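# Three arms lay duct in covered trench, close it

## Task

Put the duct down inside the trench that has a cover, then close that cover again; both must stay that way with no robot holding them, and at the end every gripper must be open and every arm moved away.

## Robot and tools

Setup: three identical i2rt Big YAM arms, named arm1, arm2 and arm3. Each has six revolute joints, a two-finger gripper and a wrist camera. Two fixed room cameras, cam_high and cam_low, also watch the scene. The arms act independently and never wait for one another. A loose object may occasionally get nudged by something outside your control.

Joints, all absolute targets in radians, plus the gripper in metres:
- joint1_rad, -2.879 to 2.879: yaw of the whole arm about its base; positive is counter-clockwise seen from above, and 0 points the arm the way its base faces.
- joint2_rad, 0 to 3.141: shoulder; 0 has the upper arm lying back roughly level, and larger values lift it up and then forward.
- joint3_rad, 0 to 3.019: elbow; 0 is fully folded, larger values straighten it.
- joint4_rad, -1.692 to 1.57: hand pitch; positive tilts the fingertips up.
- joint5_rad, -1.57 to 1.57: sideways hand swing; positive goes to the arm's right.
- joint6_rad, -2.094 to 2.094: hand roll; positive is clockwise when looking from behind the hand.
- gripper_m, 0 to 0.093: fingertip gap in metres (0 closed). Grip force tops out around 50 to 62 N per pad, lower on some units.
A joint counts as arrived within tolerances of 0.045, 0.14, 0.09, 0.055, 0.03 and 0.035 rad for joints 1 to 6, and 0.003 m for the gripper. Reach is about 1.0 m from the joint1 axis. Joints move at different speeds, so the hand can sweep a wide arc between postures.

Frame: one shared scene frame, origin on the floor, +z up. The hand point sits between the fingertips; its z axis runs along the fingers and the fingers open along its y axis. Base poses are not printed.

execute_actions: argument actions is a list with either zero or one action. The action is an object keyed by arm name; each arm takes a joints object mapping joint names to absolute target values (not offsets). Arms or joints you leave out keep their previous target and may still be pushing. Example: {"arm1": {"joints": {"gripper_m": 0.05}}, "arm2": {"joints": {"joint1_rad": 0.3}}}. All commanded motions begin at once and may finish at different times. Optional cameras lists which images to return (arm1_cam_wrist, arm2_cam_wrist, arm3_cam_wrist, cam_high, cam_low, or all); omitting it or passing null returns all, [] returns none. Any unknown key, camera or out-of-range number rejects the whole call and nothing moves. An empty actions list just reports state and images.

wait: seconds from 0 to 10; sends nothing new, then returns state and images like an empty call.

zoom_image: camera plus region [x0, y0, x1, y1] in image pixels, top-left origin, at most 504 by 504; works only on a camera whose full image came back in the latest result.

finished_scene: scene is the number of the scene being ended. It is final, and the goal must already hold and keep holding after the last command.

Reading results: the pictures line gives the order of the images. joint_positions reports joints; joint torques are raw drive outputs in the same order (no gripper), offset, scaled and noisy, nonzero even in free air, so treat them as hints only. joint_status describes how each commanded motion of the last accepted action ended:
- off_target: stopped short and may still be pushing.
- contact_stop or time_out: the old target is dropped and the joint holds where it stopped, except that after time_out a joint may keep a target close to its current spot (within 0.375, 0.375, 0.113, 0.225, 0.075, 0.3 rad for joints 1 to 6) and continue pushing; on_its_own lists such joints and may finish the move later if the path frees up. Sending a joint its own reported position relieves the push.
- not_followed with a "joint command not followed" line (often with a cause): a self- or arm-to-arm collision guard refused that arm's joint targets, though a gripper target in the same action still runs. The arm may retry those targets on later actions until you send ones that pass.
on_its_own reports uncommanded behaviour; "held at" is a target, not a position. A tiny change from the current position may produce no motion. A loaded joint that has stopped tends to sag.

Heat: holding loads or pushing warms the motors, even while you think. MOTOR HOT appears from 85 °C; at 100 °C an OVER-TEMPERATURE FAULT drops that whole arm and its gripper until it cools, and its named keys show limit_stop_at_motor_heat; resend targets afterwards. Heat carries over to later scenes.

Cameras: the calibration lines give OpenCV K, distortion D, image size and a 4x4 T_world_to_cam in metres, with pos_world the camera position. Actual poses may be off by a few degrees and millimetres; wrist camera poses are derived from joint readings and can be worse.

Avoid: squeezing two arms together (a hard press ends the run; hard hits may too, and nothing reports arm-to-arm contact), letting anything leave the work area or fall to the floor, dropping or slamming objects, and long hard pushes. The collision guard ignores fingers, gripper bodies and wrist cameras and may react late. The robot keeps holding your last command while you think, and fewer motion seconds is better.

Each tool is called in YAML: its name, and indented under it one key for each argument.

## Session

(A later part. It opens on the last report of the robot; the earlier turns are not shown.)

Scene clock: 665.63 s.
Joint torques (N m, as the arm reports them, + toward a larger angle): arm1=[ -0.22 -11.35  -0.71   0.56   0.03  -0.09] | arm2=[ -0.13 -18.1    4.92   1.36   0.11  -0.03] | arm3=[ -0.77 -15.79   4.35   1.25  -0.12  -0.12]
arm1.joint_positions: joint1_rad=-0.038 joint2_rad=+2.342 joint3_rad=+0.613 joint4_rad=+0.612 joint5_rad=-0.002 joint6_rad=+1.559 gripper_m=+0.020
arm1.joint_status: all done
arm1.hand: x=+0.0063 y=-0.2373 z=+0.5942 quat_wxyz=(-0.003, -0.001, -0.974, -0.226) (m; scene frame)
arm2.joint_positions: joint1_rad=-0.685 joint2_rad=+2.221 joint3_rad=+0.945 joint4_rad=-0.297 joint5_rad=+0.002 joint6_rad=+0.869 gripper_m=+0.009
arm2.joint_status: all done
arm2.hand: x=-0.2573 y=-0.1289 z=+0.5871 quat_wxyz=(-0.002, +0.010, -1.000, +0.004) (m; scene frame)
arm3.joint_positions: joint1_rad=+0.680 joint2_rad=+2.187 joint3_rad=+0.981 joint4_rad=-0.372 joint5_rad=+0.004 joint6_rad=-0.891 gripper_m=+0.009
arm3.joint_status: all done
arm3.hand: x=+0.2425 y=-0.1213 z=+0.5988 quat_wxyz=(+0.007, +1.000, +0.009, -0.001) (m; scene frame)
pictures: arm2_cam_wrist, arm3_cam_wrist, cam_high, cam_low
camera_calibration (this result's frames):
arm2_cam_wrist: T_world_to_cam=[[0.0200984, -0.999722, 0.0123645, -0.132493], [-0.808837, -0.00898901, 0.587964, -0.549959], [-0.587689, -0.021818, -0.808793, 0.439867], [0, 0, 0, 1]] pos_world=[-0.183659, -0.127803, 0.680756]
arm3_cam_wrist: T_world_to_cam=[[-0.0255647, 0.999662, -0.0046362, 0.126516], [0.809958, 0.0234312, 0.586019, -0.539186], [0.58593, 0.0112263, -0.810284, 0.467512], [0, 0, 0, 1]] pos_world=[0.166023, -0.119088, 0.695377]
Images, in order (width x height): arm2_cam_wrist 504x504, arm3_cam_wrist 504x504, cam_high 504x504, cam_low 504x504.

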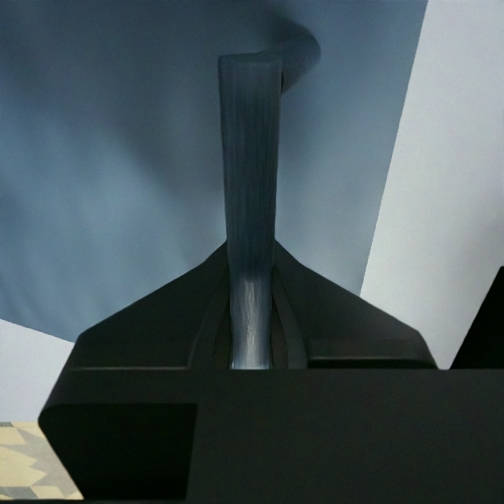

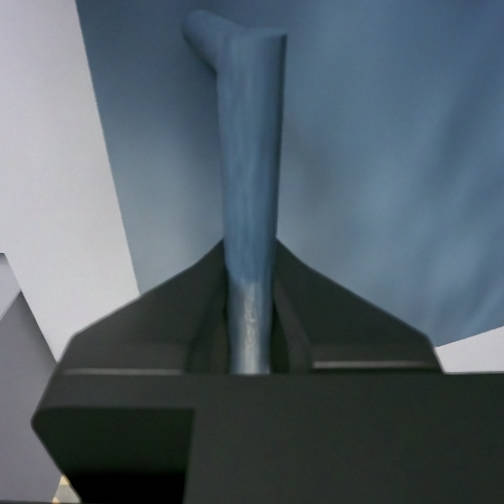

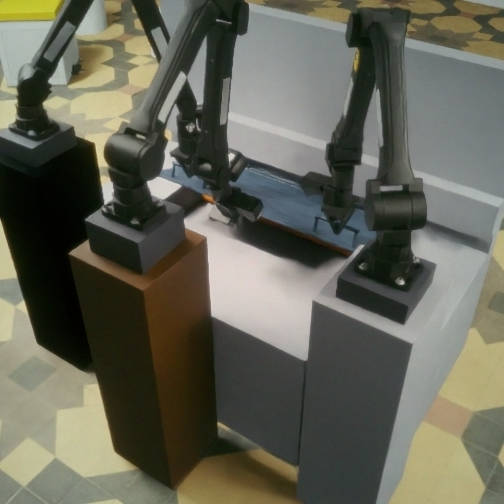

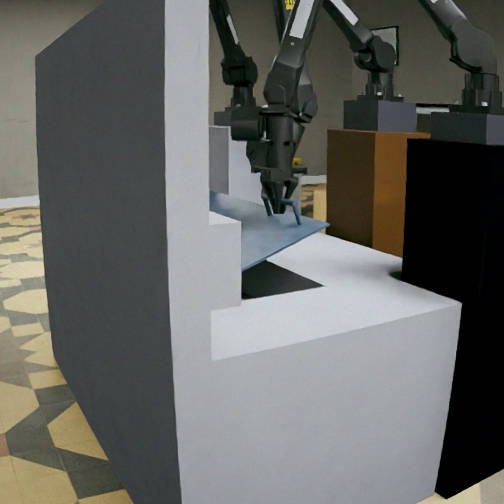

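execute_actions:
  actions:
    - {"arm1":{"joints":{"joint2_rad":2.03,"joint3_rad":0.5,"joint4_rad":0.3}},"arm2":{"joints":{"joint1_rad":-0.737,"joint2_rad":2.489,"joint3_rad":1.016,"joint4_rad":-0.023,"joint6_rad":0.821}},"arm3":{"joints":{"joint1_rad":0.724,"joint2_rad":2.452,"joint3_rad":1.04,"joint4_rad":-0.08,"joint6_rad":-0.842}}}
  cameras: ["cam_high","cam_low"]

zoom_image:
  camera: "cam_low"
  region: [220, 200, 360, 320]

Scene clock: 688.13 s.
Joint torques (N m, as the arm reports them, + toward a larger angle): arm1=[-0.19 -9.34  0.95  0.46  0.03 -0.09] | arm2=[ -0.15 -15.89   2.45   0.89   0.05   0.  ] | arm3=[ -0.88 -14.48   2.52   0.59  -0.11  -0.13]
arm1.joint_positions: joint1_rad=-0.038 joint2_rad=+2.018 joint3_rad=+0.500 joint4_rad=+0.311 joint5_rad=-0.002 joint6_rad=+1.559 gripper_m=+0.020
arm1.joint_status: all done
arm1.hand: x=+0.0058 y=-0.2651 z=+0.6692 quat_wxyz=(-0.002, -0.002, -0.983, -0.183) (m; scene frame)
arm2.joint_positions: joint1_rad=-0.739 joint2_rad=+2.524 joint3_rad=+0.995 joint4_rad=-0.034 joint5_rad=+0.003 joint6_rad=+0.817 gripper_m=+0.009
arm2.joint_status: all done
arm2.hand: x=-0.2585 y=-0.1648 z=+0.4748 quat_wxyz=(-0.005, +0.010, -1.000, +0.001) (m; scene frame)
arm3.joint_positions: joint1_rad=+0.731 joint2_rad=+2.484 joint3_rad=+1.019 joint4_rad=-0.091 joint5_rad=+0.003 joint6_rad=-0.840 gripper_m=+0.009
arm3.joint_status: all done
arm3.hand: x=+0.2412 y=-0.1549 z=+0.4839 quat_wxyz=(-0.001, +1.000, +0.008, -0.008) (m; scene frame)
pictures: cam_high, cam_low
Images, in order (width x height): cam_high 504x504, cam_low 504x504.

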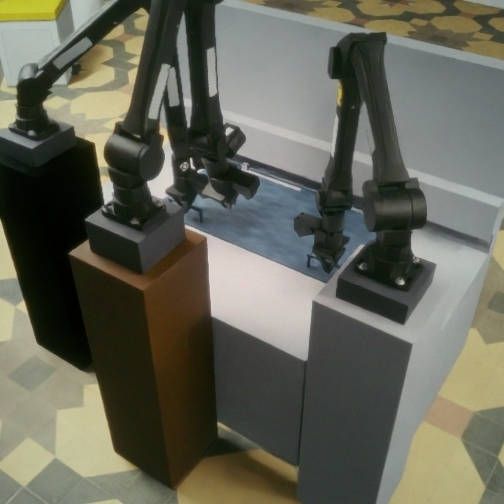

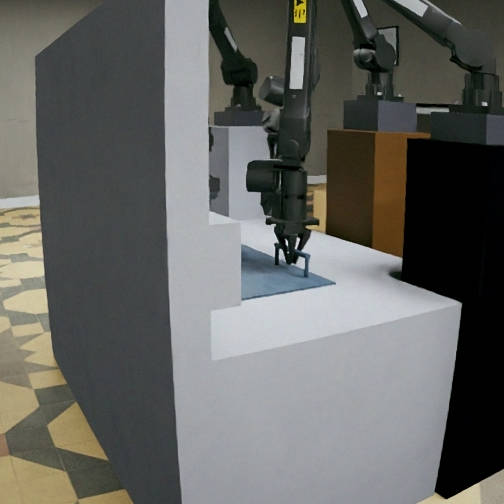

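Region (220, 200, 360, 320) of cam_low's 504x504 image, scaled by 3.600, with more detail than that image has; it fills the top 432 rows of this view, and the rest is white.

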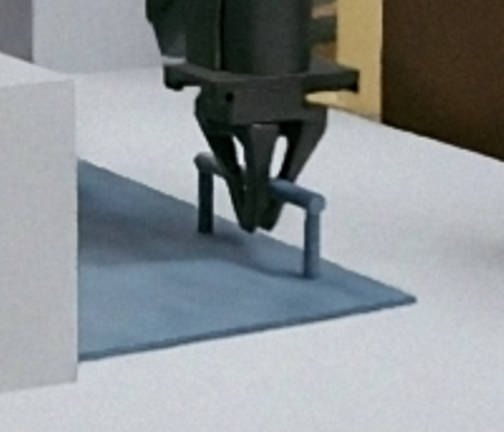

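execute_actions:
  actions:
    - {"arm1":{"joints":{"joint2_rad":1.42,"joint3_rad":0.45,"joint4_rad":-0.3}},"arm2":{"joints":{"joint2_rad":1.86,"joint3_rad":0.96,"joint4_rad":-0.66,"gripper_m":0.08}},"arm3":{"joints":{"joint2_rad":1.825,"joint3_rad":0.985,"joint4_rad":-0.715,"gripper_m":0.08}}}

zoom_image:
  camera: "cam_low"
  region: [220, 200, 360, 320]

zoom_image:
  camera: "cam_high"
  region: [140, 130, 420, 300]

Scene clock: 717.47 s.
Joint torques (N m, as the arm reports them, + toward a larger angle): arm1=[-0.18 -6.75  5.08  0.35  0.04 -0.08] | arm2=[ -0.37 -11.44   7.03   0.13   0.11  -0.01] | arm3=[ -0.94 -10.51   5.8   -0.11  -0.11  -0.13]
arm1.joint_positions: joint1_rad=-0.038 joint2_rad=+1.419 joint3_rad=+0.445 joint4_rad=-0.289 joint5_rad=-0.002 joint6_rad=+1.559 gripper_m=+0.020
arm1.joint_status: all done
arm1.hand: x=+0.0052 y=-0.2990 z=+0.8026 quat_wxyz=(-0.002, -0.002, -0.988, -0.155) (m; scene frame)
arm2.joint_positions: joint1_rad=-0.739 joint2_rad=+1.853 joint3_rad=+0.955 joint4_rad=-0.653 joint5_rad=+0.002 joint6_rad=+0.817 gripper_m=+0.080
arm2.joint_status: all done
arm2.hand: x=-0.2274 y=-0.1277 z=+0.7384 quat_wxyz=(-0.009, +0.010, -1.000, -0.004) (m; scene frame)
arm3.joint_positions: joint1_rad=+0.731 joint2_rad=+1.822 joint3_rad=+0.984 joint4_rad=-0.706 joint5_rad=+0.003 joint6_rad=-0.840 gripper_m=+0.080
arm3.joint_status: all done
arm3.hand: x=+0.2188 y=-0.1246 z=+0.7518 quat_wxyz=(-0.005, +1.000, +0.008, -0.012) (m; scene frame)
pictures: arm1_cam_wrist, arm2_cam_wrist, arm3_cam_wrist, cam_high, cam_low
camera_calibration (this result's frames):
arm1_cam_wrist: T_world_to_cam=[[0.00821432, -0.9534, -0.301596, -0.0432942], [-0.816839, -0.180372, 0.547942, -0.479121], [-0.576807, 0.241855, -0.780256, 0.821591], [0, 0, 0, 1]] pos_world=[0.0828906, -0.326403, 0.890524]
arm2_cam_wrist: T_world_to_cam=[[0.0190248, -0.999812, -0.00373822, -0.122134], [-0.817071, -0.0177021, 0.576265, -0.609066], [-0.576223, -0.00790892, -0.817254, 0.590421], [0, 0, 0, 1]] pos_world=[-0.155112, -0.128223, 0.833052]
arm3_cam_wrist: T_world_to_cam=[[-0.0245166, 0.999498, 0.0200853, 0.111069], [0.82292, 0.00876936, 0.56809, -0.600747], [0.567629, 0.0304563, -0.822721, 0.621169], [0, 0, 0, 1]] pos_world=[0.144496, -0.124664, 0.850097]
Images, in order (width x height): arm1_cam_wrist 504x504, arm2_cam_wrist 504x504, arm3_cam_wrist 504x504, cam_high 504x504, cam_low 504x504.

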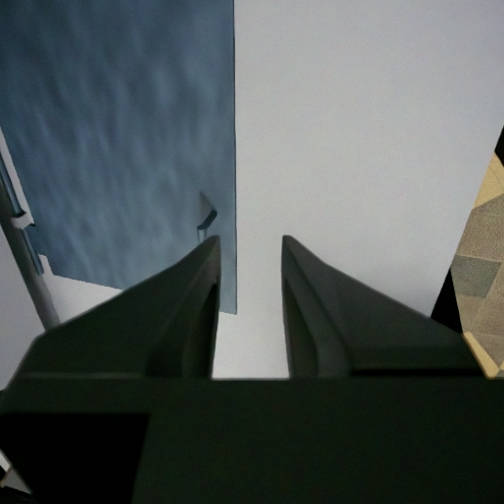

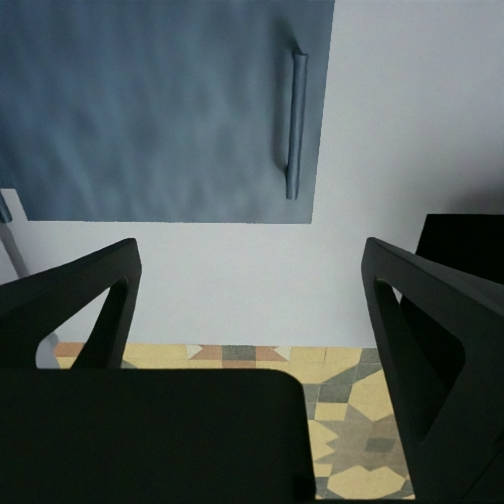

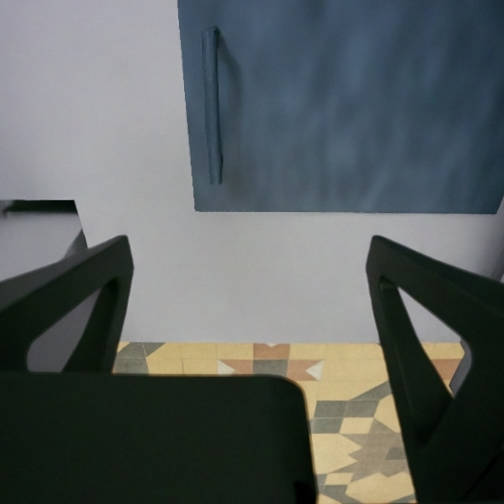

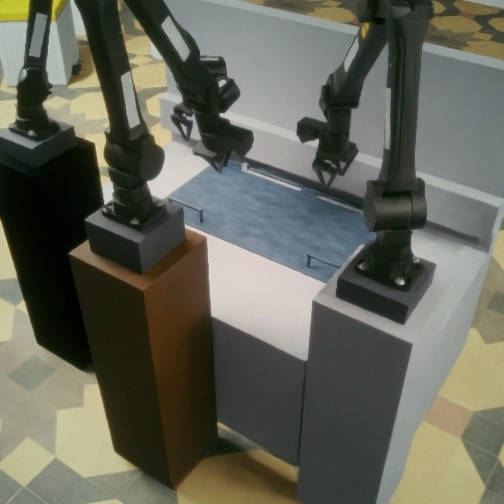

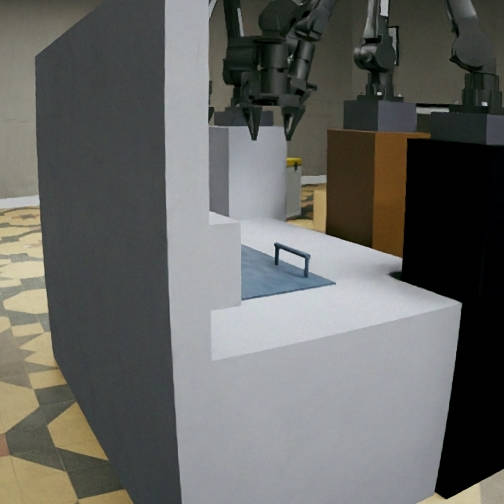

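Region (220, 200, 360, 320) of cam_low's 504x504 image, scaled by 3.600, with more detail than that image has; it fills the top 432 rows of this view, and the rest is white.

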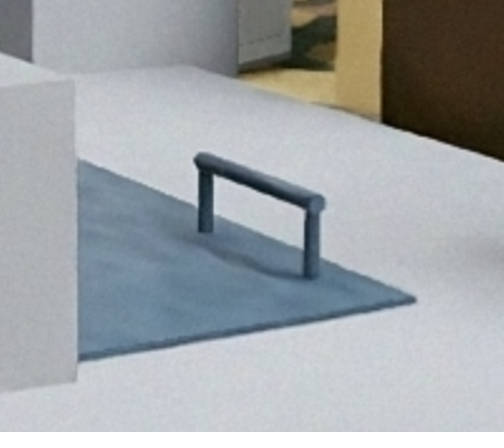

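Region (140, 130, 420, 300) of cam_high's 504x504 image, scaled by 1.800, with more detail than that image has; it fills the top 306 rows of this view, and the rest is white.

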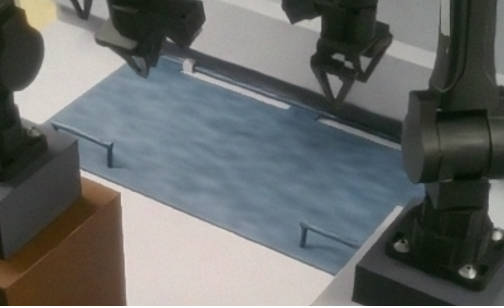

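execute_actions:
  actions:
    - {"arm1":{"joints":{"joint2_rad":1.02,"joint3_rad":0.4,"joint4_rad":-0.72}},"arm2":{"joints":{"joint1_rad":-0.36,"joint2_rad":1.43,"joint3_rad":0.52,"joint4_rad":-0.55}},"arm3":{"joints":{"joint1_rad":0.35,"joint2_rad":1.42,"joint3_rad":0.54,"joint4_rad":-0.6}}}
  cameras: ["cam_high","cam_low"]

Scene clock: 728.63 s.
Joint torques (N m, as the arm reports them, + toward a larger angle): arm1=[-0.25 -3.16  6.66  0.22  0.04 -0.08] | arm2=[-0.31 -7.07  6.75  0.9   0.26 -0.01] | arm3=[-0.13 -6.12  5.34  0.72 -0.11 -0.13]
arm1.joint_positions: joint1_rad=-0.038 joint2_rad=+1.017 joint3_rad=+0.400 joint4_rad=-0.709 joint5_rad=-0.002 joint6_rad=+1.559 gripper_m=+0.020
arm1.joint_status: all done
arm1.hand: x=+0.0041 y=-0.3687 z=+0.8661 quat_wxyz=(-0.001, -0.002, -0.992, -0.123) (m; scene frame)
arm2.joint_positions: joint1_rad=-0.360 joint2_rad=+1.436 joint3_rad=+0.516 joint4_rad=-0.558 joint5_rad=-0.001 joint6_rad=+0.817 gripper_m=+0.080
arm2.joint_status: all done
arm2.hand: x=-0.4178 y=-0.1762 z=+0.7736 quat_wxyz=(-0.025, +0.198, -0.979, -0.037) (m; scene frame)
arm3.joint_positions: joint1_rad=+0.344 joint2_rad=+1.427 joint3_rad=+0.541 joint4_rad=-0.609 joint5_rad=+0.003 joint6_rad=-0.840 gripper_m=+0.080
arm3.joint_status: all done
arm3.hand: x=+0.4166 y=-0.1742 z=+0.7740 quat_wxyz=(-0.026, +0.982, -0.184, -0.022) (m; scene frame)
pictures: cam_high, cam_low
Images, in order (width x height): cam_high 504x504, cam_low 504x504.

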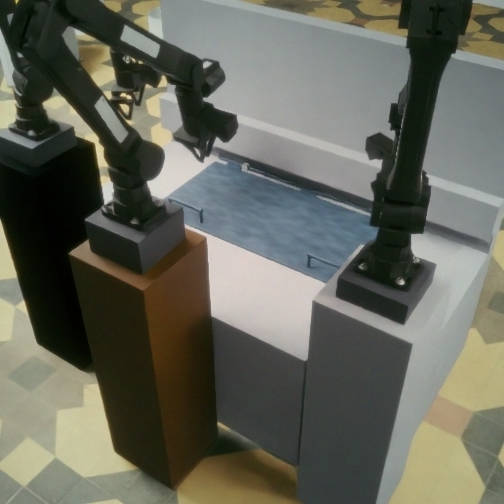

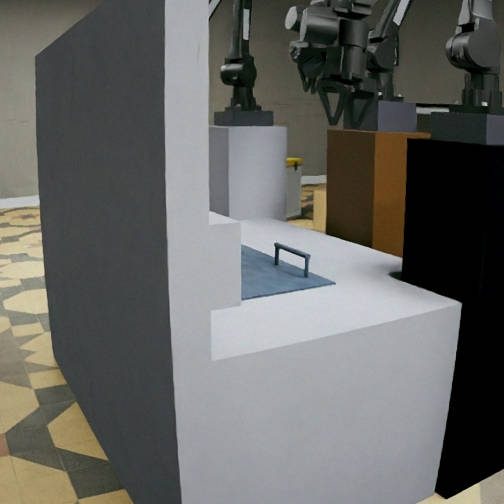

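finished_scene:
  scene: 2

The scene is finished: the task was done.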